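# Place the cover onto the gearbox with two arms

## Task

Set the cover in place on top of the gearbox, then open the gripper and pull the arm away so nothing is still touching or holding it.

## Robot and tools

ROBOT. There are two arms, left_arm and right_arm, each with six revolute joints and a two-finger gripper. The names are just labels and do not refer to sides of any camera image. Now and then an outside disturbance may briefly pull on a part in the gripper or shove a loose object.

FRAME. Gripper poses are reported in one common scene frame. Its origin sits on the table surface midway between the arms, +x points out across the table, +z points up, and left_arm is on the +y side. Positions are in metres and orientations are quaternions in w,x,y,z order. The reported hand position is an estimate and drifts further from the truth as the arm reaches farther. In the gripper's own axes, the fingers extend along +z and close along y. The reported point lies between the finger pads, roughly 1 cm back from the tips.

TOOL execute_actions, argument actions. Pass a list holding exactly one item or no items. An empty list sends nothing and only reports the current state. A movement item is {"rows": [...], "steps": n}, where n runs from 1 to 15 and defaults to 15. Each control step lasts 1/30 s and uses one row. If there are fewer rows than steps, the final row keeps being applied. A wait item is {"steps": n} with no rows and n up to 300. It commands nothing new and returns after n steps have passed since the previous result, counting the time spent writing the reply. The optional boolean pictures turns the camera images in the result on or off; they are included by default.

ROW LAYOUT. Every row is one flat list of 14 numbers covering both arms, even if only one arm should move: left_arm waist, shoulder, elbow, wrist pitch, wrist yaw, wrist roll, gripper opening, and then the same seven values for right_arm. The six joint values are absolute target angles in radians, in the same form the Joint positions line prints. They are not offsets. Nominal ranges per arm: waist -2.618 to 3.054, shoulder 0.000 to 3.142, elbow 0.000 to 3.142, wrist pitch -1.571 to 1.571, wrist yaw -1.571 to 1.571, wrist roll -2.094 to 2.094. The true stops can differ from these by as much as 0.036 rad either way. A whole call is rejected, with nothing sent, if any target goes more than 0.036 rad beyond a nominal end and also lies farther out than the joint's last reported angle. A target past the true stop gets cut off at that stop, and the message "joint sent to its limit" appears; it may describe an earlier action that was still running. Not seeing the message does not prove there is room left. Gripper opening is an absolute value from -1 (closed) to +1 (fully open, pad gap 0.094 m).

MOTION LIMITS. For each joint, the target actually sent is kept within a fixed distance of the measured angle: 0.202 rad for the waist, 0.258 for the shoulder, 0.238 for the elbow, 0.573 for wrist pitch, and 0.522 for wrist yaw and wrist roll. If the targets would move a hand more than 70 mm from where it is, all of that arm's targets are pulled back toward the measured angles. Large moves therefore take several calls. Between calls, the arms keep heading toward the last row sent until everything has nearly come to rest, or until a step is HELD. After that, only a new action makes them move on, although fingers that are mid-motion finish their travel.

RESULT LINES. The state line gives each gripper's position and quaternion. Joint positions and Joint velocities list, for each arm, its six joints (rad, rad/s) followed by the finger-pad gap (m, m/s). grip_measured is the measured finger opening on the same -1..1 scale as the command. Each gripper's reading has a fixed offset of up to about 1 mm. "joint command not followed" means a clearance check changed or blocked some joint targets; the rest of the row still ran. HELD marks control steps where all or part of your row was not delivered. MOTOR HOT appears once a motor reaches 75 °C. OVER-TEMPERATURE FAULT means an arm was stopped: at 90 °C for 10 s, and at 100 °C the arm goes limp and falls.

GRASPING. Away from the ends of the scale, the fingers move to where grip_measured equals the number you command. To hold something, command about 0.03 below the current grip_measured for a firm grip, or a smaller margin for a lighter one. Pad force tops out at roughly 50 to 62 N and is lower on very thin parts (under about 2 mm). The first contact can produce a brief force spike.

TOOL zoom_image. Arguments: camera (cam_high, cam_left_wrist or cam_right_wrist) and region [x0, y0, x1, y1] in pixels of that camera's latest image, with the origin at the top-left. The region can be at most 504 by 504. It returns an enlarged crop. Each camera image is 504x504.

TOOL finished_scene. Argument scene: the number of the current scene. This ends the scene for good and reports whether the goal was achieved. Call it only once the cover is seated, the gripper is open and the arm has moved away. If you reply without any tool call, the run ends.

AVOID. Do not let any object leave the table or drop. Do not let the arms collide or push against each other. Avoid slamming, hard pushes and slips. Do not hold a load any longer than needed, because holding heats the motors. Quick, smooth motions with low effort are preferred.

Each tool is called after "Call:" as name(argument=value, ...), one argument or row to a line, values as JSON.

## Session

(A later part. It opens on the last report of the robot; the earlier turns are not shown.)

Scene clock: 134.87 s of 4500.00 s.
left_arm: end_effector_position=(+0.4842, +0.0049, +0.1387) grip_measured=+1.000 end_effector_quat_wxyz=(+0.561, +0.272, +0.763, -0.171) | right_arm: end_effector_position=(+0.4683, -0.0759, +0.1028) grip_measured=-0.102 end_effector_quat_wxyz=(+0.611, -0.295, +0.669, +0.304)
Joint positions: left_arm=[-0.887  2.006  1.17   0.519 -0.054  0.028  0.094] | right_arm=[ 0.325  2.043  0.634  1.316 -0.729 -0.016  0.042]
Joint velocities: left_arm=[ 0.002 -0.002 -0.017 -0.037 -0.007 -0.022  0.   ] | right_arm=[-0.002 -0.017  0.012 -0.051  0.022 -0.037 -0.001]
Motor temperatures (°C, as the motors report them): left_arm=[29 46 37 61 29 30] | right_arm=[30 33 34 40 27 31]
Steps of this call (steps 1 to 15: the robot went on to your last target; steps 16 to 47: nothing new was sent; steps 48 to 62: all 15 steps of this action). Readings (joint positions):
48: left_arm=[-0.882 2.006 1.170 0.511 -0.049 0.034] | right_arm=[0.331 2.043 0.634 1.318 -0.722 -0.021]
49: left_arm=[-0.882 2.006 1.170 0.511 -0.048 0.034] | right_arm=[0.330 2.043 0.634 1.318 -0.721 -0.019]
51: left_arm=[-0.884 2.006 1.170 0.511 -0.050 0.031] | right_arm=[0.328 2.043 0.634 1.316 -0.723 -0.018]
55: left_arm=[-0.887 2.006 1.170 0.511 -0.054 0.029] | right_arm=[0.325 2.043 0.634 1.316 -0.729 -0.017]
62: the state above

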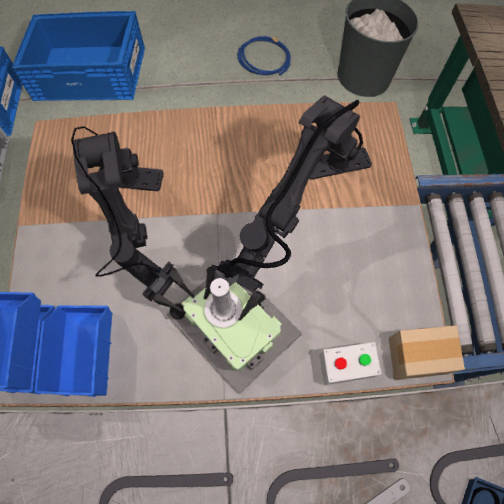

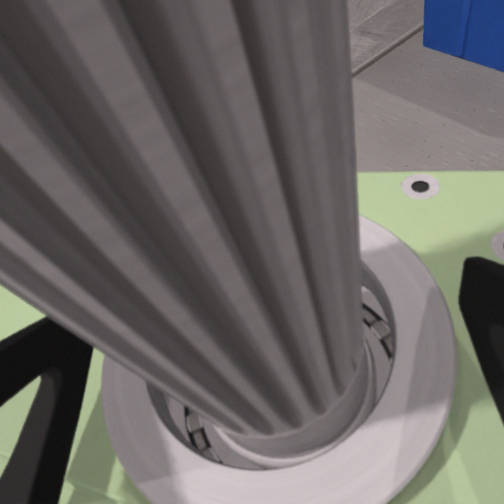

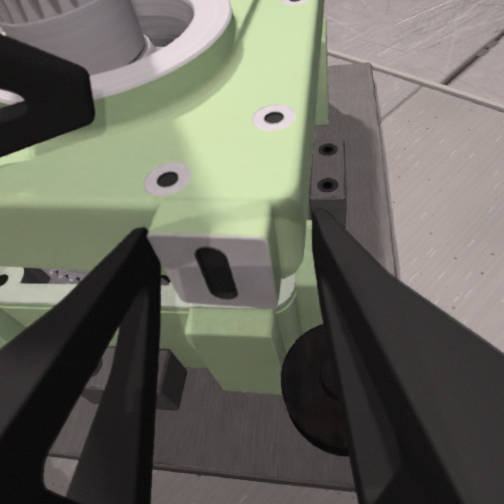

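Call:
execute_actions(
  actions=[
    {"rows":[[-0.887,2.006,1.17,0.52,-0.055,0.035,1,0.31,2.04,0.61,1.345,-0.745,-0.02,0.0],[-0.887,2.006,1.17,0.52,-0.055,0.035,1,0.29,2.035,0.585,1.365,-0.765,-0.02,0.0],[-0.887,2.006,1.17,0.52,-0.055,0.035,1,0.27,2.03,0.555,1.39,-0.785,-0.02,0.0],[-0.887,2.006,1.17,0.52,-0.055,0.035,1,0.25,2.025,0.53,1.41,-0.805,-0.02,0.0],[-0.887,2.006,1.17,0.52,-0.055,0.035,1,0.232,2.02,0.5,1.43,-0.825,-0.02,0.0]],"steps":15},
  ],
)

Call:
zoom_image(
  camera="cam_high",
  region=[140,240,320,400],
)

Scene clock: 136.27 s of 4500.00 s.
left_arm: end_effector_position=(+0.4842, +0.0049, +0.1387) grip_measured=+1.000 end_effector_quat_wxyz=(+0.561, +0.272, +0.763, -0.171) | right_arm: end_effector_position=(+0.4435, -0.1074, +0.0873) grip_measured=-0.002 end_effector_quat_wxyz=(+0.602, -0.285, +0.679, +0.307)
Joint positions: left_arm=[-0.887  2.006  1.17   0.519 -0.054  0.028  0.094] | right_arm=[ 0.231  2.043  0.513  1.405 -0.812 -0.016  0.047]
Joint velocities: left_arm=[-0.017  0.012 -0.017  0.022 -0.051 -0.022  0.   ] | right_arm=[-0.007 -0.017  0.007  0.037 -0.11  -0.081 -0.   ]
Motor temperatures (°C, as the motors report them): left_arm=[29 46 37 60 29 30] | right_arm=[30 33 34 39 27 31]
Steps of this call (steps 1 to 15: the robot went on to your last target; steps 16 to 27: nothing new was sent; steps 28 to 42: all 15 steps of this action). Readings (joint positions):
28: left_arm=[-0.887 2.006 1.170 0.519 -0.054 0.028] | right_arm=[0.324 2.043 0.634 1.318 -0.730 -0.016]
29: left_arm=[-0.887 2.006 1.170 0.519 -0.054 0.028] | right_arm=[0.320 2.043 0.631 1.322 -0.735 -0.016]
31: left_arm=[-0.887 2.006 1.170 0.519 -0.054 0.028] | right_arm=[0.297 2.043 0.602 1.350 -0.754 -0.016]
35: left_arm=[-0.887 2.006 1.170 0.519 -0.054 0.028] | right_arm=[0.235 2.043 0.520 1.380 -0.789 -0.016]
42: the state above

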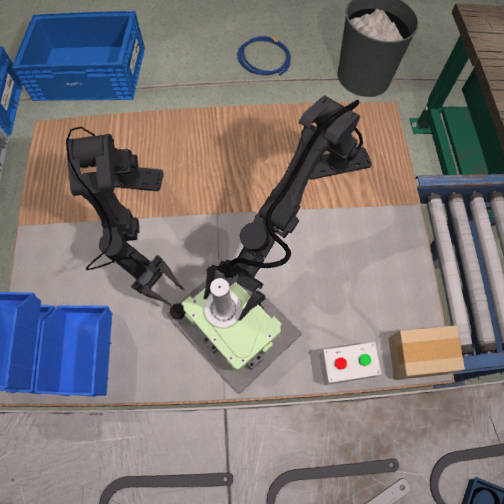

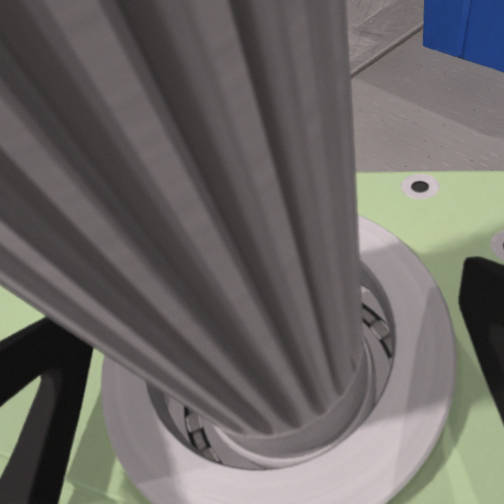

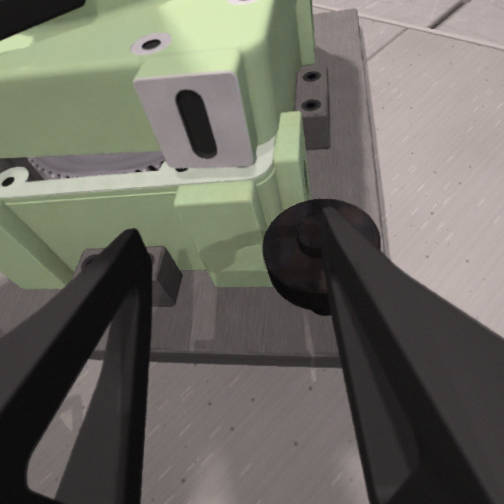

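Region (140, 240, 320, 400) of cam_high's 504x504 image, scaled by 2.800, with more detail than that image has.

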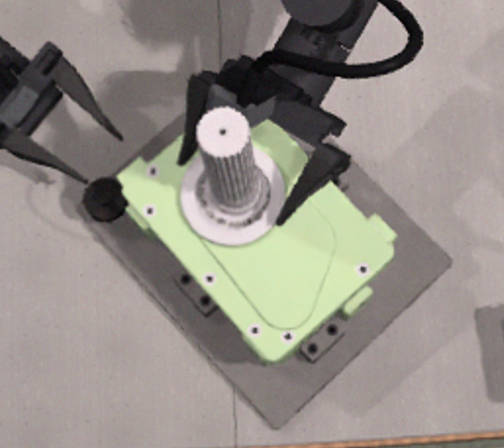

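Call:
execute_actions(
  actions=[
    {"rows":[[-0.889,2.015,1.16,0.53,-0.055,0.035,1,0.232,2.01,0.5,1.43,-0.825,-0.02,0.0],[-0.889,2.025,1.15,0.54,-0.055,0.035,1,0.232,2.0,0.5,1.43,-0.825,-0.02,0.0],[-0.889,2.03,1.145,0.55,-0.055,0.035,1,0.232,2.0,0.5,1.43,-0.825,-0.02,0.0],[-0.889,2.035,1.14,0.56,-0.055,0.035,1,0.232,2.0,0.5,1.43,-0.825,-0.02,0.0],[-0.889,2.035,1.14,0.56,-0.055,0.035,1,0.232,2.0,0.5,1.43,-0.825,-0.02,0.0],[-0.889,2.035,1.14,0.56,-0.055,0.035,1,0.232,2.0,0.5,1.43,-0.825,-0.02,0.0],[-0.889,2.035,1.14,0.56,-0.055,0.035,1,0.232,2.0,0.5,1.43,-0.825,-0.02,0.0],[-0.889,2.035,1.14,0.56,-0.055,0.035,0.9,0.232,2.0,0.5,1.43,-0.825,-0.02,0.0],[-0.889,2.035,1.14,0.56,-0.055,0.035,0.82,0.232,2.0,0.5,1.43,-0.825,-0.02,0.0],[-0.889,2.035,1.14,0.56,-0.055,0.035,0.74,0.232,2.0,0.5,1.43,-0.825,-0.02,0.0]],"steps":15},
  ],
)

Scene clock: 138.53 s of 4500.00 s.
left_arm: end_effector_position=(+0.4847, +0.0015, +0.1401) grip_measured=+0.743 end_effector_quat_wxyz=(+0.571, +0.273, +0.754, -0.178) | right_arm: end_effector_position=(+0.4434, -0.1066, +0.0961) grip_measured=-0.002 end_effector_quat_wxyz=(+0.611, -0.291, +0.670, +0.306)
Joint positions: left_arm=[-0.888  2.019  1.164  0.564 -0.045  0.032  0.082] | right_arm=[ 0.231  2.026  0.513  1.416 -0.818 -0.016  0.047]
Joint velocities: left_arm=[ 0.012 -0.007 -0.007 -0.022  0.007 -0.095  0.   ] | right_arm=[-0.002 -0.002 -0.007  0.007  0.007  0.037 -0.   ]
Motor temperatures (°C, as the motors report them): left_arm=[29 45 37 59 29 30] | right_arm=[30 34 34 39 27 31]
Steps of this call (steps 1 to 15: the robot went on to your last target; steps 16 to 53: nothing new was sent; steps 54 to 68: all 15 steps of this action). Readings (joint positions):
54: left_arm=[-0.887 2.006 1.170 0.519 -0.054 0.028] | right_arm=[0.231 2.043 0.513 1.412 -0.817 -0.016]
55: left_arm=[-0.887 2.007 1.170 0.521 -0.054 0.028] | right_arm=[0.231 2.041 0.513 1.412 -0.817 -0.016]
57: left_arm=[-0.887 2.011 1.169 0.532 -0.054 0.028] | right_arm=[0.231 2.035 0.513 1.412 -0.818 -0.016]
61: left_arm=[-0.887 2.016 1.164 0.554 -0.053 0.028] | right_arm=[0.231 2.026 0.513 1.415 -0.818 -0.016]
68: the state above

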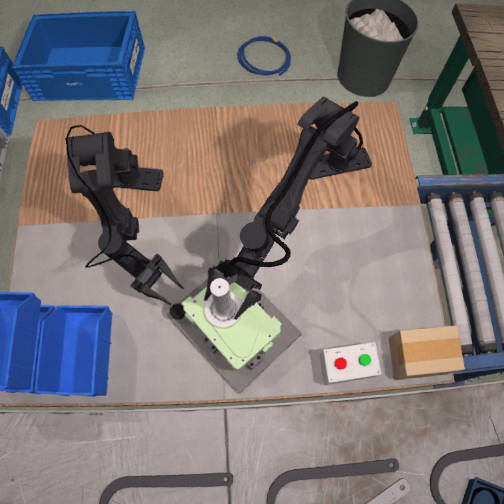

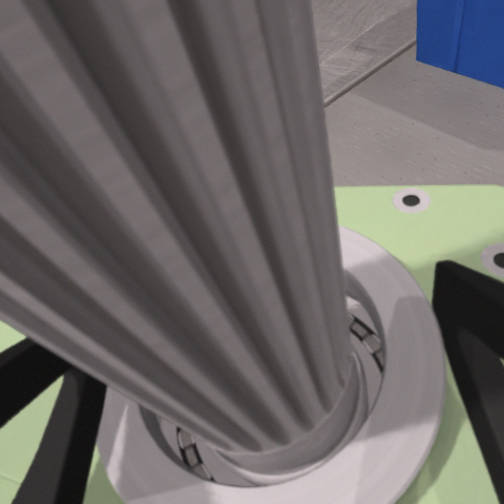

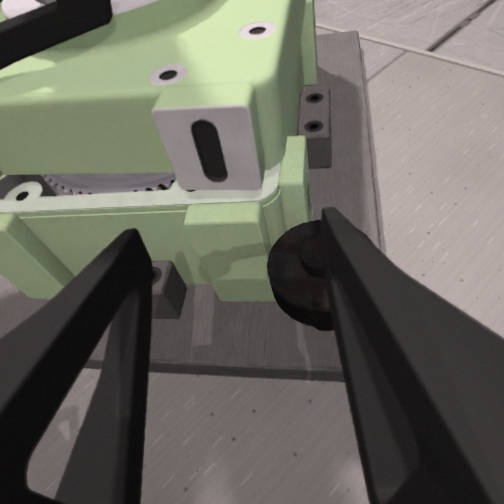

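Call:
execute_actions(
  actions=[
    {"rows":[[-0.889,2.02,1.16,0.55,-0.055,0.03,0.9,0.245,2.01,0.54,1.41,-0.81,-0.02,0.0],[-0.889,2.01,1.17,0.53,-0.06,0.03,1,0.26,2.015,0.565,1.39,-0.795,-0.02,0.0],[-0.889,2.005,1.17,0.51,-0.06,0.03,1,0.275,2.02,0.59,1.37,-0.78,-0.02,0.0],[-0.889,2.005,1.17,0.49,-0.06,0.03,1,0.29,2.025,0.61,1.35,-0.765,-0.02,0.0],[-0.889,2.005,1.17,0.47,-0.06,0.03,1,0.305,2.03,0.63,1.335,-0.75,-0.02,0.0],[-0.889,2.005,1.17,0.455,-0.06,0.03,1,0.32,2.035,0.65,1.32,-0.735,-0.02,0.0],[-0.889,2.005,1.17,0.44,-0.06,0.03,1,0.332,2.04,0.668,1.31,-0.72,-0.02,0.0]],"steps":15},
  ],
)

Scene clock: 140.67 s of 4500.00 s.
left_arm: end_effector_position=(+0.4841, +0.0045, +0.1373) grip_measured=+1.000 end_effector_quat_wxyz=(+0.562, +0.267, +0.763, -0.175) | right_arm: end_effector_position=(+0.4683, -0.0723, +0.1170) grip_measured=-0.002 end_effector_quat_wxyz=(+0.625, -0.306, +0.651, +0.305)
Joint positions: left_arm=[-0.888  2.011  1.164  0.535 -0.056  0.017  0.094] | right_arm=[ 0.329  2.026  0.642  1.339 -0.741 -0.016  0.047]
Joint velocities: left_arm=[-0.007 -0.002 -0.002 -0.037 -0.081 -0.007  0.   ] | right_arm=[ 0.007 -0.032 -0.012  0.022  0.007 -0.037 -0.   ]
Motor temperatures (°C, as the motors report them): left_arm=[29 45 36 58 29 30] | right_arm=[30 34 34 39 27 31]
Steps of this call (steps 1 to 15: the robot went on to your last target; steps 16 to 49: nothing new was sent; steps 50 to 64: all 15 steps of this action). Readings (joint positions):
50: left_arm=[-0.888 2.019 1.164 0.564 -0.046 0.032] | right_arm=[0.232 2.026 0.513 1.416 -0.817 -0.016]
51: left_arm=[-0.888 2.019 1.164 0.564 -0.049 0.032] | right_arm=[0.235 2.026 0.516 1.413 -0.814 -0.016]
53: left_arm=[-0.888 2.019 1.164 0.563 -0.053 0.031] | right_arm=[0.253 2.026 0.538 1.394 -0.802 -0.016]
57: left_arm=[-0.888 2.015 1.164 0.548 -0.055 0.023] | right_arm=[0.313 2.026 0.620 1.353 -0.762 -0.016]
64: the state above

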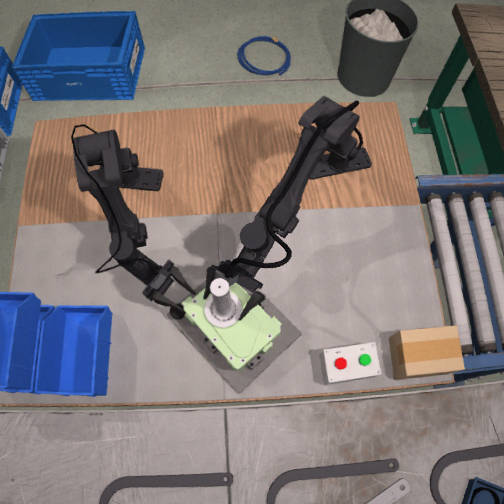

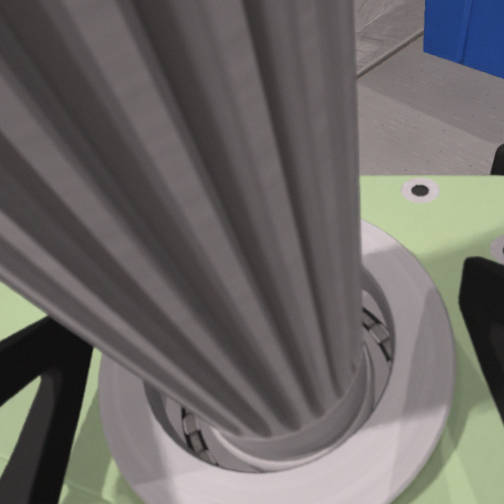

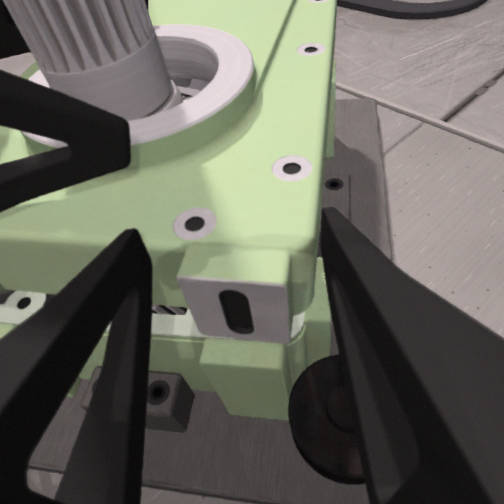

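Call:
execute_actions(
  actions=[
    {"rows":[[-0.889,2.0,1.19,0.47,-0.06,0.02,1,0.328,2.045,0.66,1.31,-0.725,-0.02,0.0],[-0.889,1.995,1.21,0.46,-0.06,0.02,1,0.324,2.05,0.65,1.305,-0.725,-0.02,0.0],[-0.889,1.99,1.225,0.44,-0.06,0.02,1,0.32,2.055,0.64,1.3,-0.725,-0.02,0.0],[-0.889,1.99,1.235,0.42,-0.06,0.02,1,0.318,2.06,0.635,1.3,-0.725,-0.02,0.0],[-0.889,1.99,1.245,0.4,-0.06,0.02,1,0.318,2.065,0.63,1.3,-0.725,-0.02,0.0],[-0.889,1.99,1.245,0.38,-0.06,0.02,1,0.318,2.065,0.63,1.3,-0.725,-0.02,0.0],[-0.889,1.99,1.245,0.36,-0.06,0.02,1,0.318,2.065,0.63,1.3,-0.725,-0.02,0.0]],"steps":15},
  ],
)

Scene clock: 142.30 s of 4500.00 s.
left_arm: end_effector_position=(+0.4806, +0.0075, +0.1363) grip_measured=+1.000 end_effector_quat_wxyz=(+0.535, +0.274, +0.782, -0.166) | right_arm: end_effector_position=(+0.4689, -0.0744, +0.1013) grip_measured=-0.002 end_effector_quat_wxyz=(+0.610, -0.299, +0.667, +0.307)
Joint positions: left_arm=[-0.888  1.984  1.194  0.408 -0.056  0.015  0.094] | right_arm=[ 0.325  2.056  0.642  1.323 -0.738 -0.016  0.047]
Joint velocities: left_arm=[ 0.007 -0.007  0.017 -0.095  0.007  0.007  0.   ] | right_arm=[-0.002 -0.007  0.002 -0.007  0.007  0.037 -0.001]
Motor temperatures (°C, as the motors report them): left_arm=[29 45 37 57 29 30] | right_arm=[30 34 34 39 27 31]
Steps of this call (steps 1 to 15: the robot went on to your last target; steps 16 to 34: nothing new was sent; steps 35 to 49: all 15 steps of this action). Readings (joint positions):
35: left_arm=[-0.888 2.011 1.166 0.535 -0.056 0.015] | right_arm=[0.329 2.026 0.642 1.339 -0.741 -0.016]
36: left_arm=[-0.888 2.011 1.169 0.530 -0.056 0.015] | right_arm=[0.329 2.027 0.642 1.338 -0.741 -0.016]
38: left_arm=[-0.888 2.006 1.175 0.507 -0.056 0.015] | right_arm=[0.329 2.031 0.642 1.338 -0.741 -0.016]
42: left_arm=[-0.888 1.991 1.187 0.443 -0.056 0.015] | right_arm=[0.326 2.048 0.642 1.337 -0.741 -0.016]
49: the state above

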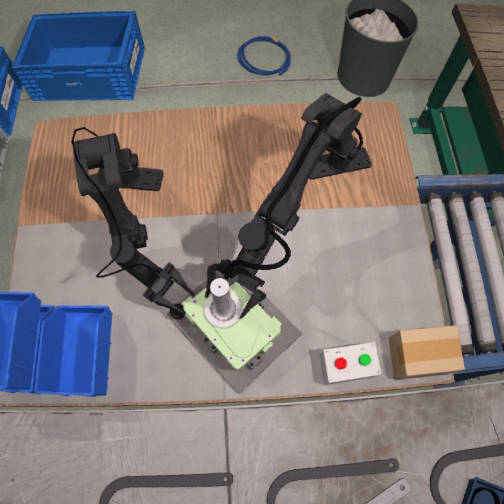

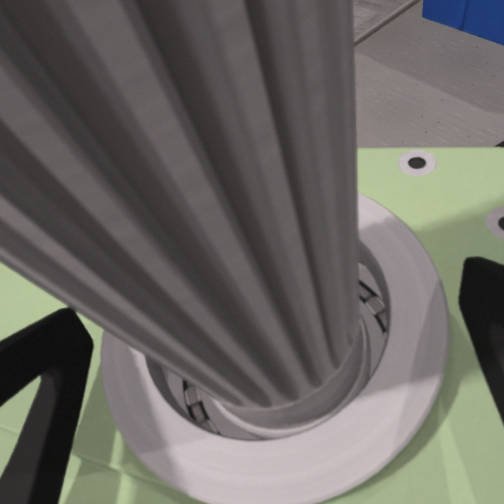

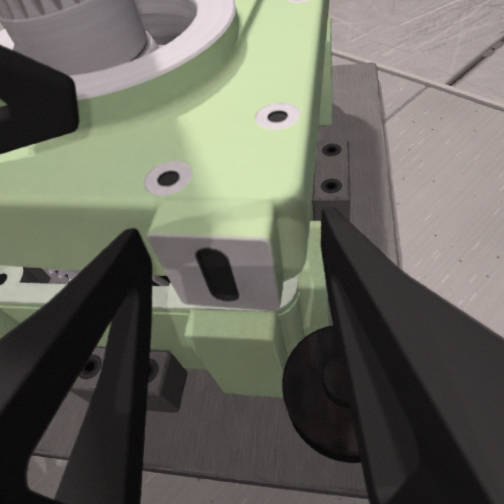

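Call:
execute_actions(
  actions=[
    {"rows":[[-0.889,1.985,1.2,0.38,-0.056,0.02,1,0.322,2.058,0.642,1.33,-0.738,-0.02,-0.15],[-0.889,1.985,1.19,0.38,-0.056,0.02,1,0.322,2.058,0.642,1.33,-0.738,-0.02,-0.28],[-0.889,1.985,1.18,0.38,-0.056,0.02,1,0.322,2.058,0.642,1.33,-0.738,-0.02,-0.4],[-0.889,1.985,1.175,0.38,-0.056,0.02,1,0.322,2.058,0.642,1.33,-0.738,-0.02,-0.4],[-0.889,1.985,1.175,0.38,-0.056,0.02,1,0.322,2.058,0.642,1.33,-0.738,-0.02,-0.4],[-0.889,1.985,1.175,0.38,-0.056,0.02,1,0.318,2.058,0.65,1.34,-0.76,-0.02,-0.4],[-0.889,1.985,1.175,0.38,-0.056,0.02,1,0.313,2.058,0.658,1.35,-0.785,-0.02,-0.4],[-0.889,1.985,1.175,0.38,-0.056,0.02,1,0.308,2.058,0.666,1.35,-0.81,-0.02,-0.4],[-0.889,1.985,1.175,0.38,-0.056,0.02,1,0.303,2.058,0.674,1.35,-0.835,-0.02,-0.4],[-0.889,1.985,1.175,0.38,-0.056,0.02,1,0.298,2.058,0.68,1.35,-0.86,-0.02,-0.4]],"steps":15},
  ],
)

Call:
zoom_image(
  camera="cam_high",
  region=[140,240,320,400],
)

Scene clock: 144.03 s of 4500.00 s.
left_arm: end_effector_position=(+0.4796, +0.0074, +0.1351) grip_measured=+1.000 end_effector_quat_wxyz=(+0.533, +0.275, +0.783, -0.166) | right_arm: end_effector_position=(+0.4658, -0.0781, +0.0998) grip_measured=-0.284 end_effector_quat_wxyz=(+0.605, -0.307, +0.663, +0.316)
Joint positions: left_arm=[-0.888  1.983  1.193  0.403 -0.053  0.015  0.094] | right_arm=[ 0.303  2.059  0.642  1.32  -0.788 -0.021  0.034]
Joint velocities: left_arm=[-0.007 -0.017 -0.002  0.007 -0.037  0.007  0.   ] | right_arm=[-0.037  0.017  0.002  0.037 -0.022  0.037 -0.001]
Motor temperatures (°C, as the motors report them): left_arm=[29 45 37 57 29 30] | right_arm=[30 34 34 38 27 31]
Steps of this call (steps 1 to 15: the robot went on to your last target; steps 16 to 37: nothing new was sent; steps 38 to 52: all 15 steps of this action). Readings (joint positions):
38: left_arm=[-0.888 1.983 1.196 0.403 -0.056 0.015] | right_arm=[0.325 2.056 0.642 1.321 -0.740 -0.016]
39: left_arm=[-0.888 1.983 1.196 0.403 -0.056 0.015] | right_arm=[0.325 2.056 0.642 1.321 -0.742 -0.017]
41: left_arm=[-0.888 1.983 1.194 0.404 -0.056 0.015] | right_arm=[0.324 2.056 0.642 1.321 -0.741 -0.020]
45: left_arm=[-0.888 1.983 1.194 0.404 -0.056 0.015] | right_arm=[0.322 2.056 0.642 1.321 -0.748 -0.020]
52: the state above

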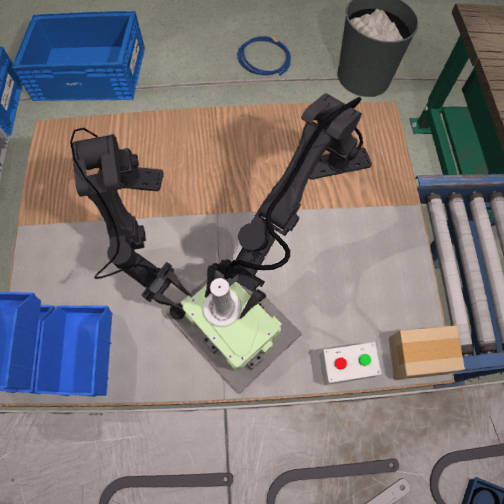

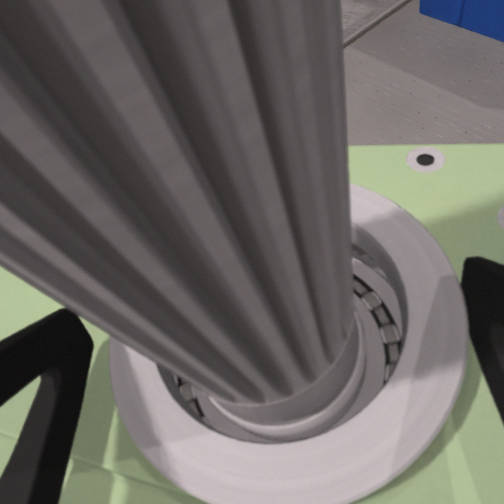

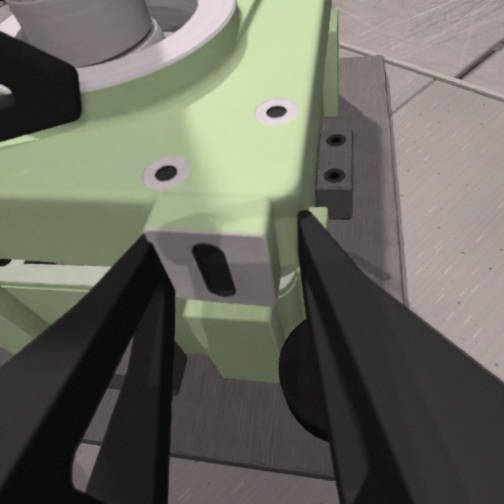

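Region (140, 240, 320, 400) of cam_high's 504x504 image, scaled by 2.800, with more detail than that image has.

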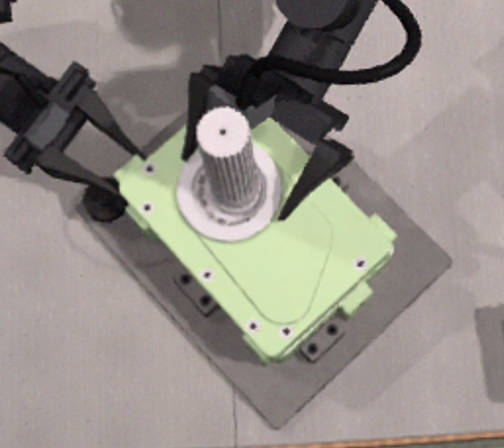

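Call:
execute_actions(
  actions=[
    {"rows":[[-0.889,1.98,1.19,0.4,-0.056,0.02,1,0.302,2.06,0.684,1.345,-0.85,-0.02,-0.4],[-0.889,1.98,1.19,0.4,-0.056,0.02,1,0.306,2.062,0.688,1.34,-0.84,-0.02,-0.4],[-0.889,1.98,1.19,0.4,-0.056,0.02,1,0.31,2.064,0.692,1.335,-0.83,-0.02,-0.4],[-0.889,1.98,1.19,0.4,-0.056,0.02,1,0.313,2.066,0.696,1.33,-0.82,-0.02,-0.4],[-0.889,1.98,1.19,0.4,-0.056,0.02,1,0.315,2.068,0.7,1.325,-0.81,-0.02,-0.4],[-0.889,1.98,1.19,0.4,-0.056,0.02,1,0.315,2.07,0.705,1.32,-0.81,-0.02,-0.4],[-0.889,1.98,1.19,0.4,-0.056,0.02,1,0.315,2.072,0.71,1.315,-0.81,-0.02,-0.4]],"steps":15},
  ],
)

Call:
zoom_image(
  camera="cam_high",
  region=[140,240,320,400],
)

Scene clock: 145.80 s of 4500.00 s.
left_arm: end_effector_position=(+0.4794, +0.0073, +0.1349) grip_measured=+1.000 end_effector_quat_wxyz=(+0.533, +0.276, +0.782, -0.167) | right_arm: end_effector_position=(+0.4698, -0.0766, +0.1008) grip_measured=-0.284 end_effector_quat_wxyz=(+0.605, -0.312, +0.660, +0.318)
Joint positions: left_arm=[-0.888  1.983  1.192  0.403 -0.051  0.015  0.094] | right_arm=[ 0.302  2.069  0.665  1.31  -0.799 -0.025  0.034]
Joint velocities: left_arm=[-0.017  0.002 -0.002 -0.022  0.051 -0.022  0.   ] | right_arm=[ 0.007 -0.007 -0.002 -0.022  0.11   0.022 -0.001]
Motor temperatures (°C, as the motors report them): left_arm=[29 44 37 56 29 30] | right_arm=[30 34 34 38 27 31]
Steps of this call (steps 1 to 15: the robot went on to your last target; steps 16 to 38: nothing new was sent; steps 39 to 53: all 15 steps of this action). Readings (joint positions):
39: left_arm=[-0.888 1.983 1.192 0.403 -0.051 0.015] | right_arm=[0.302 2.061 0.642 1.320 -0.791 -0.021]
40: left_arm=[-0.888 1.983 1.192 0.403 -0.051 0.015] | right_arm=[0.302 2.061 0.644 1.319 -0.791 -0.021]
42: left_arm=[-0.888 1.983 1.192 0.403 -0.051 0.015] | right_arm=[0.302 2.061 0.647 1.316 -0.791 -0.022]
46: left_arm=[-0.888 1.983 1.192 0.403 -0.051 0.015] | right_arm=[0.302 2.067 0.661 1.311 -0.797 -0.024]
53: the state above

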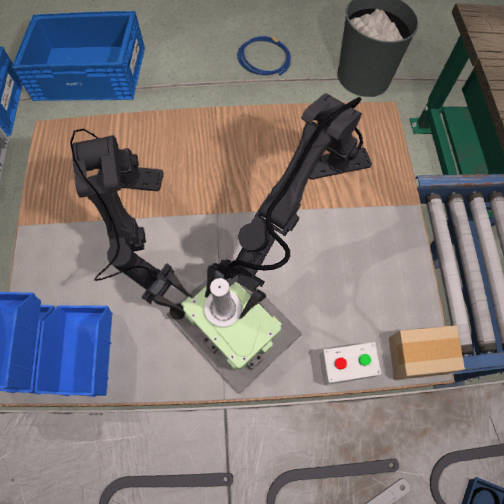

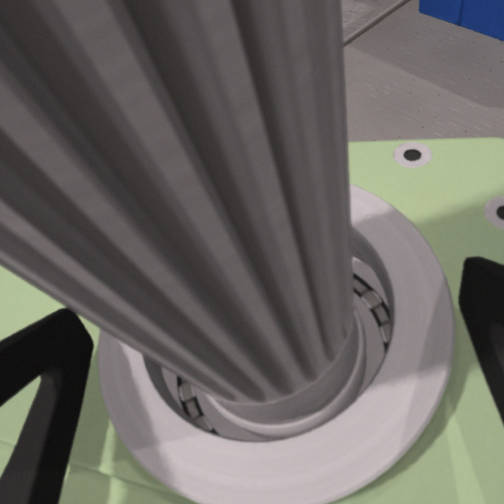

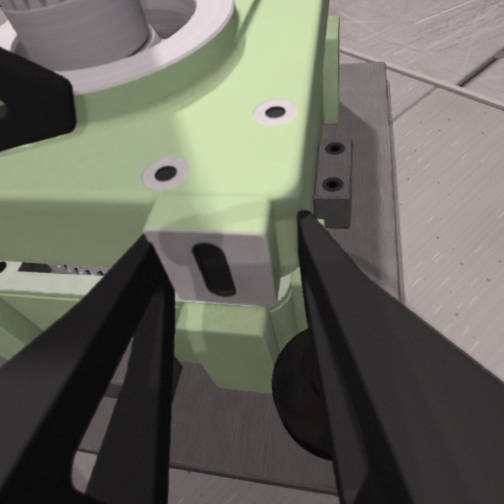

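Region (140, 240, 320, 400) of cam_high's 504x504 image, scaled by 2.800, with more detail than that image has.

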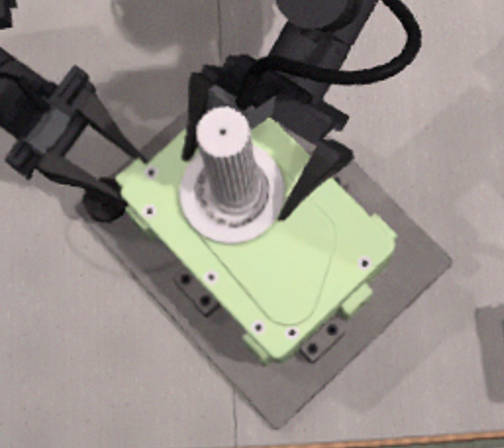

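Call:
execute_actions(
  actions=[
    {"rows":[[-0.889,1.98,1.19,0.4,-0.056,0.02,1,0.317,2.072,0.69,1.318,-0.8,-0.02,-0.4],[-0.889,1.98,1.19,0.4,-0.056,0.02,1,0.319,2.072,0.675,1.32,-0.79,-0.02,-0.4],[-0.889,1.98,1.19,0.4,-0.056,0.02,1,0.321,2.072,0.665,1.322,-0.78,-0.02,-0.4],[-0.889,1.98,1.19,0.4,-0.056,0.02,1,0.323,2.072,0.66,1.324,-0.77,-0.02,-0.4],[-0.889,1.98,1.19,0.4,-0.056,0.02,1,0.325,2.072,0.655,1.326,-0.76,-0.02,-0.4],[-0.889,1.98,1.19,0.4,-0.056,0.02,1,0.327,2.072,0.65,1.328,-0.75,-0.02,-0.4],[-0.889,1.98,1.19,0.4,-0.056,0.02,1,0.329,2.072,0.645,1.33,-0.74,-0.02,-0.4],[-0.889,1.98,1.19,0.4,-0.056,0.02,1,0.33,2.072,0.64,1.33,-0.73,-0.02,-0.4]],"steps":15},
  ],
)

Call:
zoom_image(
  camera="cam_high",
  region=[140,240,320,400],
)

Scene clock: 147.77 s of 4500.00 s.
left_arm: end_effector_position=(+0.4793, +0.0072, +0.1349) grip_measured=+1.000 end_effector_quat_wxyz=(+0.533, +0.276, +0.782, -0.167) | right_arm: end_effector_position=(+0.4703, -0.0749, +0.1008) grip_measured=-0.284 end_effector_quat_wxyz=(+0.610, -0.306, +0.661, +0.311)
Joint positions: left_arm=[-0.888  1.983  1.192  0.403 -0.051  0.015  0.094] | right_arm=[ 0.316  2.069  0.657  1.326 -0.765 -0.023  0.034]
Joint velocities: left_arm=[ 0.017 -0.027 -0.002  0.022 -0.051 -0.007  0.   ] | right_arm=[-0.007  0.007 -0.012 -0.081  0.051 -0.037 -0.001]
Motor temperatures (°C, as the motors report them): left_arm=[29 44 36 56 29 30] | right_arm=[30 34 34 38 27 31]
Steps of this call (steps 1 to 15: the robot went on to your last target; steps 16 to 44: nothing new was sent; steps 45 to 59: all 15 steps of this action). Readings (joint positions):
45: left_arm=[-0.888 1.983 1.192 0.403 -0.051 0.015] | right_arm=[0.302 2.069 0.665 1.310 -0.799 -0.025]
46: left_arm=[-0.888 1.983 1.192 0.403 -0.051 0.015] | right_arm=[0.302 2.069 0.665 1.310 -0.799 -0.025]
48: left_arm=[-0.888 1.983 1.192 0.403 -0.051 0.015] | right_arm=[0.302 2.069 0.665 1.310 -0.798 -0.025]
52: left_arm=[-0.888 1.983 1.192 0.403 -0.051 0.015] | right_arm=[0.310 2.069 0.663 1.313 -0.781 -0.025]
59: the state above

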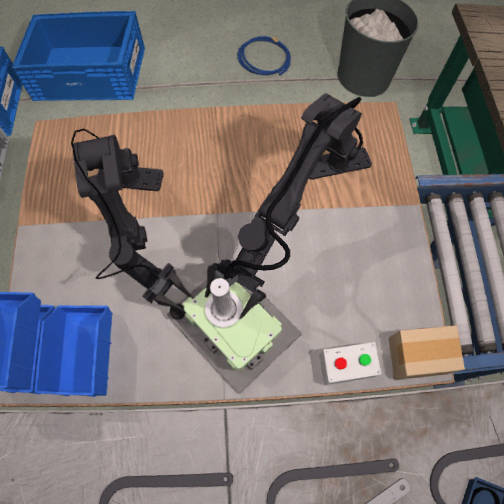

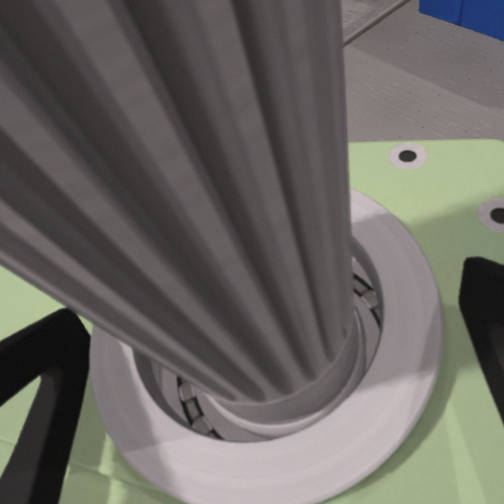

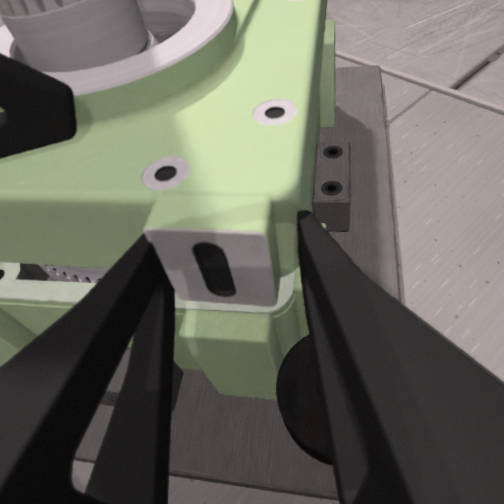

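Region (140, 240, 320, 400) of cam_high's 504x504 image, scaled by 2.800, with more detail than that image has.

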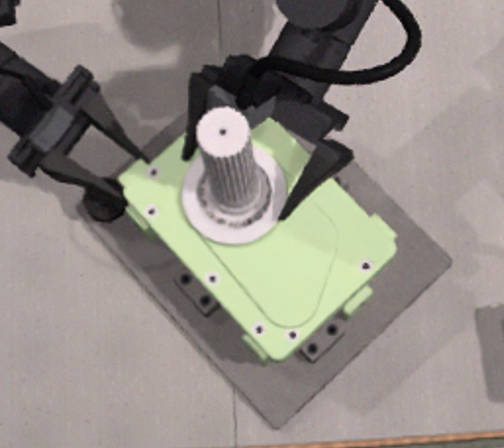

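Call:
execute_actions(
  actions=[
    {"rows":[[-0.889,1.98,1.19,0.4,-0.056,0.02,1,0.324,2.072,0.64,1.33,-0.745,-0.02,-0.4],[-0.889,1.98,1.19,0.4,-0.056,0.02,1,0.318,2.072,0.64,1.33,-0.76,-0.02,-0.4],[-0.889,1.98,1.19,0.4,-0.056,0.02,1,0.313,2.074,0.64,1.33,-0.77,-0.02,-0.4],[-0.889,1.98,1.19,0.4,-0.056,0.02,1,0.309,2.076,0.64,1.33,-0.77,-0.02,-0.4],[-0.889,1.98,1.19,0.4,-0.056,0.02,1,0.305,2.078,0.64,1.33,-0.77,-0.02,-0.4],[-0.889,1.98,1.19,0.4,-0.056,0.02,1,0.302,2.08,0.64,1.33,-0.77,-0.02,-0.4],[-0.889,1.98,1.19,0.4,-0.056,0.02,1,0.299,2.08,0.64,1.33,-0.77,-0.02,-0.4]],"steps":15},
  ],
)

Call:
zoom_image(
  camera="cam_high",
  region=[140,240,320,400],
)

Scene clock: 149.60 s of 4500.00 s.
left_arm: end_effector_position=(+0.4794, +0.0073, +0.1349) grip_measured=+1.000 end_effector_quat_wxyz=(+0.533, +0.276, +0.782, -0.167) | right_arm: end_effector_position=(+0.4699, -0.0751, +0.1009) grip_measured=-0.284 end_effector_quat_wxyz=(+0.610, -0.307, +0.661, +0.312)
Joint positions: left_arm=[-0.888  1.983  1.192  0.403 -0.051  0.015  0.094] | right_arm=[ 0.314  2.069  0.656  1.326 -0.77  -0.022  0.034]
Joint velocities: left_arm=[-0.017 -0.012 -0.002  0.007 -0.007  0.007  0.   ] | right_arm=[-0.002 -0.002 -0.002  0.007 -0.022 -0.037 -0.   ]
Motor temperatures (°C, as the motors report them): left_arm=[29 44 36 55 29 30] | right_arm=[30 34 34 38 27 31]
Steps of this call (steps 1 to 15: the robot went on to your last target; steps 16 to 40: nothing new was sent; steps 41 to 55: all 15 steps of this action). Readings (joint positions):
41: left_arm=[-0.888 1.983 1.192 0.403 -0.051 0.015] | right_arm=[0.316 2.069 0.656 1.326 -0.765 -0.022]
42: left_arm=[-0.888 1.983 1.192 0.403 -0.051 0.015] | right_arm=[0.316 2.069 0.656 1.326 -0.766 -0.022]
44: left_arm=[-0.888 1.983 1.192 0.403 -0.051 0.015] | right_arm=[0.316 2.069 0.656 1.326 -0.767 -0.022]
48: left_arm=[-0.888 1.983 1.192 0.403 -0.051 0.015] | right_arm=[0.314 2.069 0.656 1.326 -0.769 -0.022]
55: the state above

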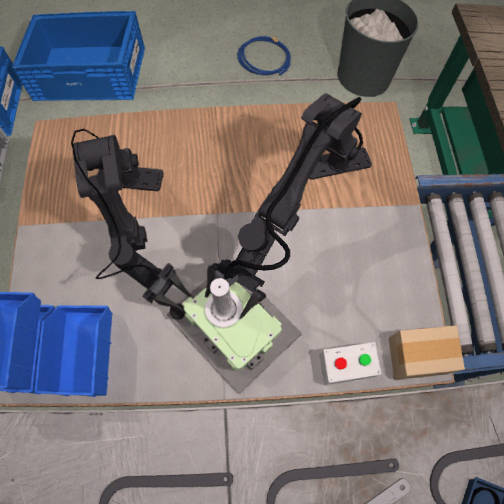

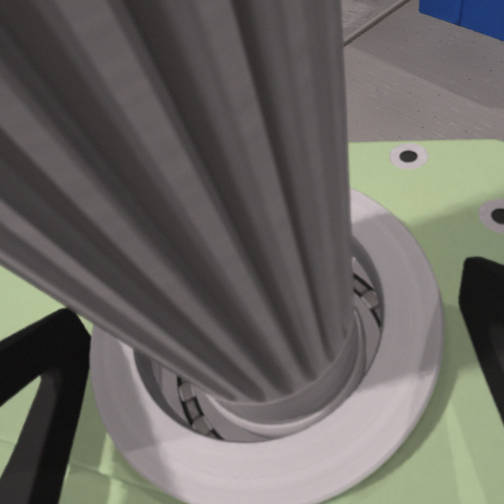

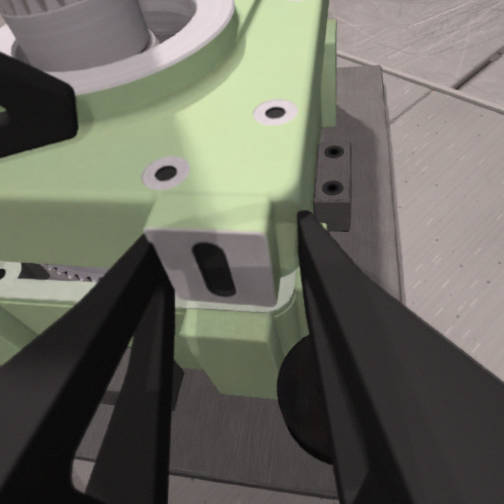

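Region (140, 240, 320, 400) of cam_high's 504x504 image, scaled by 2.800, with more detail than that image has.

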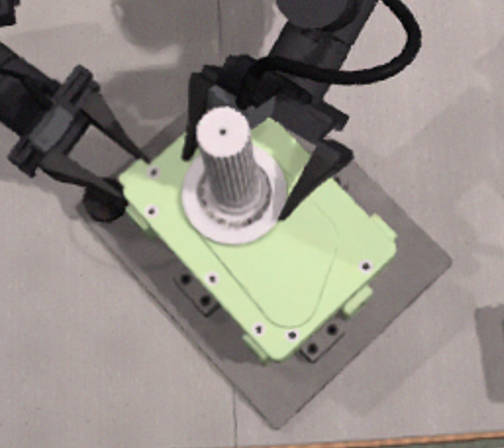

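Use q1 further plus left finger closing to centre it.

Call:
execute_actions(
  actions=[
    {"rows":[[-0.889,1.98,1.19,0.4,-0.056,0.02,0.98,0.297,2.075,0.64,1.33,-0.765,-0.02,-0.4],[-0.889,1.98,1.19,0.4,-0.056,0.02,0.96,0.295,2.075,0.64,1.33,-0.76,-0.02,-0.4],[-0.889,1.98,1.19,0.4,-0.056,0.02,0.94,0.293,2.075,0.64,1.33,-0.76,-0.02,-0.4],[-0.889,1.98,1.19,0.4,-0.056,0.02,0.92,0.291,2.075,0.64,1.33,-0.76,-0.02,-0.4],[-0.889,1.98,1.19,0.4,-0.056,0.02,0.9,0.29,2.075,0.64,1.33,-0.76,-0.02,-0.4]],"steps":15},
  ],
)

Call:
zoom_image(
  camera="cam_high",
  region=[140,240,320,400],
)

Scene clock: 151.17 s of 4500.00 s.
left_arm: end_effector_position=(+0.4795, +0.0074, +0.1349) grip_measured=+0.902 end_effector_quat_wxyz=(+0.533, +0.276, +0.782, -0.167) | right_arm: end_effector_position=(+0.4700, -0.0768, +0.1007) grip_measured=-0.284 end_effector_quat_wxyz=(+0.609, -0.307, +0.661, +0.312)
Joint positions: left_arm=[-0.888  1.983  1.192  0.403 -0.052  0.015  0.089] | right_arm=[ 0.309  2.069  0.656  1.325 -0.776 -0.022  0.034]
Joint velocities: left_arm=[-0.022 -0.002  0.002  0.022  0.037 -0.022  0.001] | right_arm=[ 0.002 -0.002 -0.007  0.007  0.051 -0.007  0.001]
Motor temperatures (°C, as the motors report them): left_arm=[29 44 36 55 29 30] | right_arm=[30 34 33 38 27 31]
Steps of this call (steps 1 to 15: the robot went on to your last target; steps 16 to 32: nothing new was sent; steps 33 to 47: all 15 steps of this action). Readings (joint positions):
33: left_arm=[-0.888 1.983 1.192 0.403 -0.051 0.015] | right_arm=[0.314 2.069 0.656 1.326 -0.770 -0.022]
34: left_arm=[-0.888 1.983 1.192 0.403 -0.051 0.015] | right_arm=[0.314 2.069 0.656 1.326 -0.770 -0.022]
36: left_arm=[-0.888 1.983 1.192 0.403 -0.051 0.015] | right_arm=[0.312 2.069 0.656 1.326 -0.771 -0.022]
40: left_arm=[-0.888 1.983 1.192 0.403 -0.052 0.015] | right_arm=[0.309 2.069 0.656 1.325 -0.776 -0.022]
47: the state above

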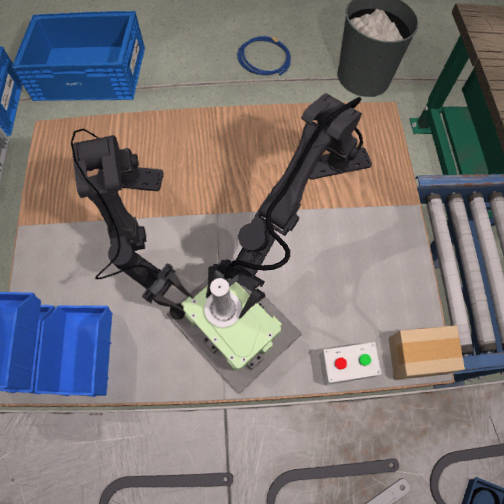

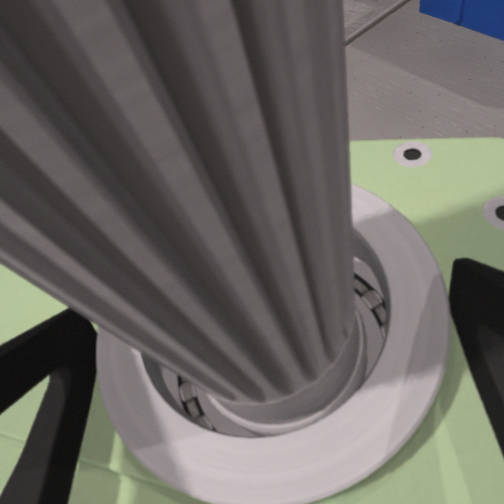

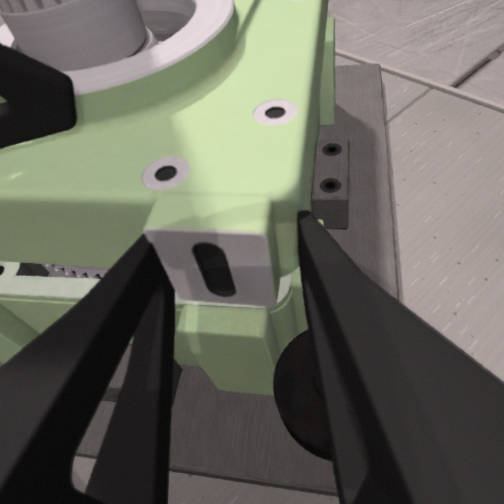

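Region (140, 240, 320, 400) of cam_high's 504x504 image, scaled by 2.800, with more detail than that image has.

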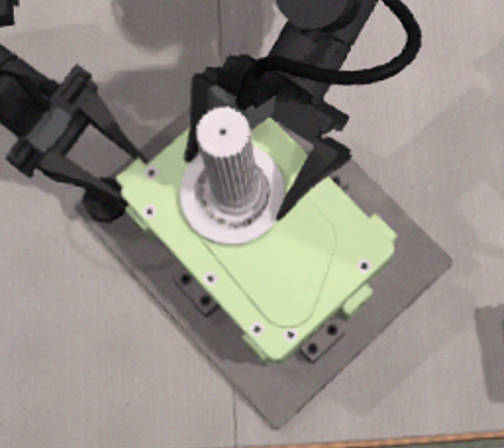

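Looks aligned; release right to let it drop.

Call:
execute_actions(
  actions=[
    {"rows":[[-0.889,1.98,1.19,0.4,-0.056,0.02,0.92,0.305,2.07,0.65,1.325,-0.775,-0.02,-0.4],[-0.889,1.98,1.19,0.4,-0.056,0.02,0.94,0.309,2.07,0.655,1.325,-0.775,-0.02,-0.4],[-0.889,1.98,1.19,0.4,-0.056,0.02,0.96,0.309,2.07,0.655,1.325,-0.775,-0.02,-0.3],[-0.889,1.98,1.19,0.4,-0.056,0.02,0.96,0.309,2.07,0.655,1.325,-0.775,-0.02,-0.25],[-0.889,1.98,1.19,0.4,-0.056,0.02,0.96,0.309,2.07,0.655,1.325,-0.775,-0.02,-0.18]],"steps":15},
  ],
)

Scene clock: 152.77 s of 4500.00 s.
left_arm: end_effector_position=(+0.4795, +0.0074, +0.1349) grip_measured=+0.958 end_effector_quat_wxyz=(+0.533, +0.276, +0.782, -0.167) | right_arm: end_effector_position=(+0.4699, -0.0767, +0.1006) grip_measured=-0.182 end_effector_quat_wxyz=(+0.609, -0.307, +0.661, +0.313)
Joint positions: left_arm=[-0.888  1.983  1.192  0.403 -0.052  0.015  0.092] | right_arm=[ 0.309  2.069  0.656  1.325 -0.777 -0.021  0.038]
Joint velocities: left_arm=[ 0.002  0.002  0.002  0.051 -0.037 -0.066 -0.   ] | right_arm=[-0.002 -0.002  0.017  0.066 -0.007 -0.066  0.   ]
Motor temperatures (°C, as the motors report them): left_arm=[29 44 36 55 29 30] | right_arm=[30 34 33 38 27 31]
Steps of this call (steps 1 to 15: the robot went on to your last target; steps 16 to 33: nothing new was sent; steps 34 to 48: all 15 steps of this action). Readings (joint positions):
34: left_arm=[-0.888 1.983 1.192 0.403 -0.052 0.015] | right_arm=[0.309 2.069 0.656 1.325 -0.777 -0.022]
35: left_arm=[-0.888 1.983 1.192 0.403 -0.052 0.015] | right_arm=[0.309 2.069 0.656 1.325 -0.777 -0.022]
37: left_arm=[-0.888 1.983 1.192 0.403 -0.052 0.015] | right_arm=[0.309 2.069 0.656 1.325 -0.777 -0.021]
41: left_arm=[-0.888 1.983 1.192 0.403 -0.052 0.015] | right_arm=[0.309 2.069 0.656 1.325 -0.777 -0.021]
48: the state above

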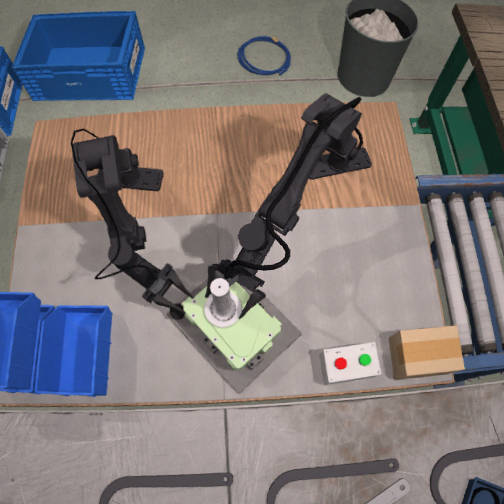

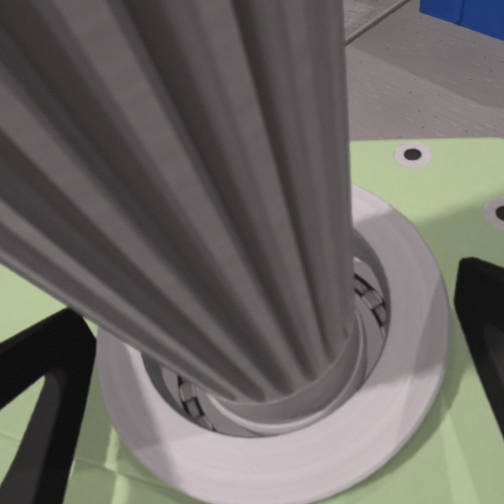

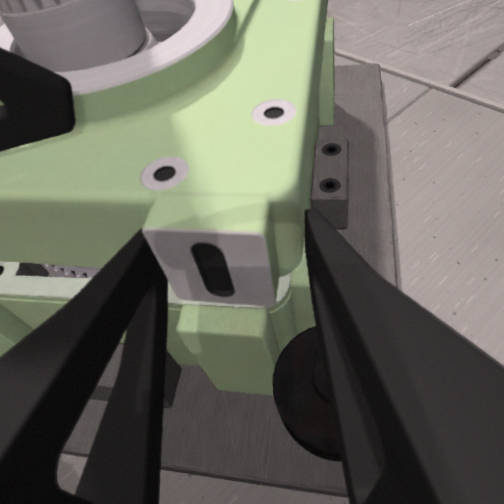

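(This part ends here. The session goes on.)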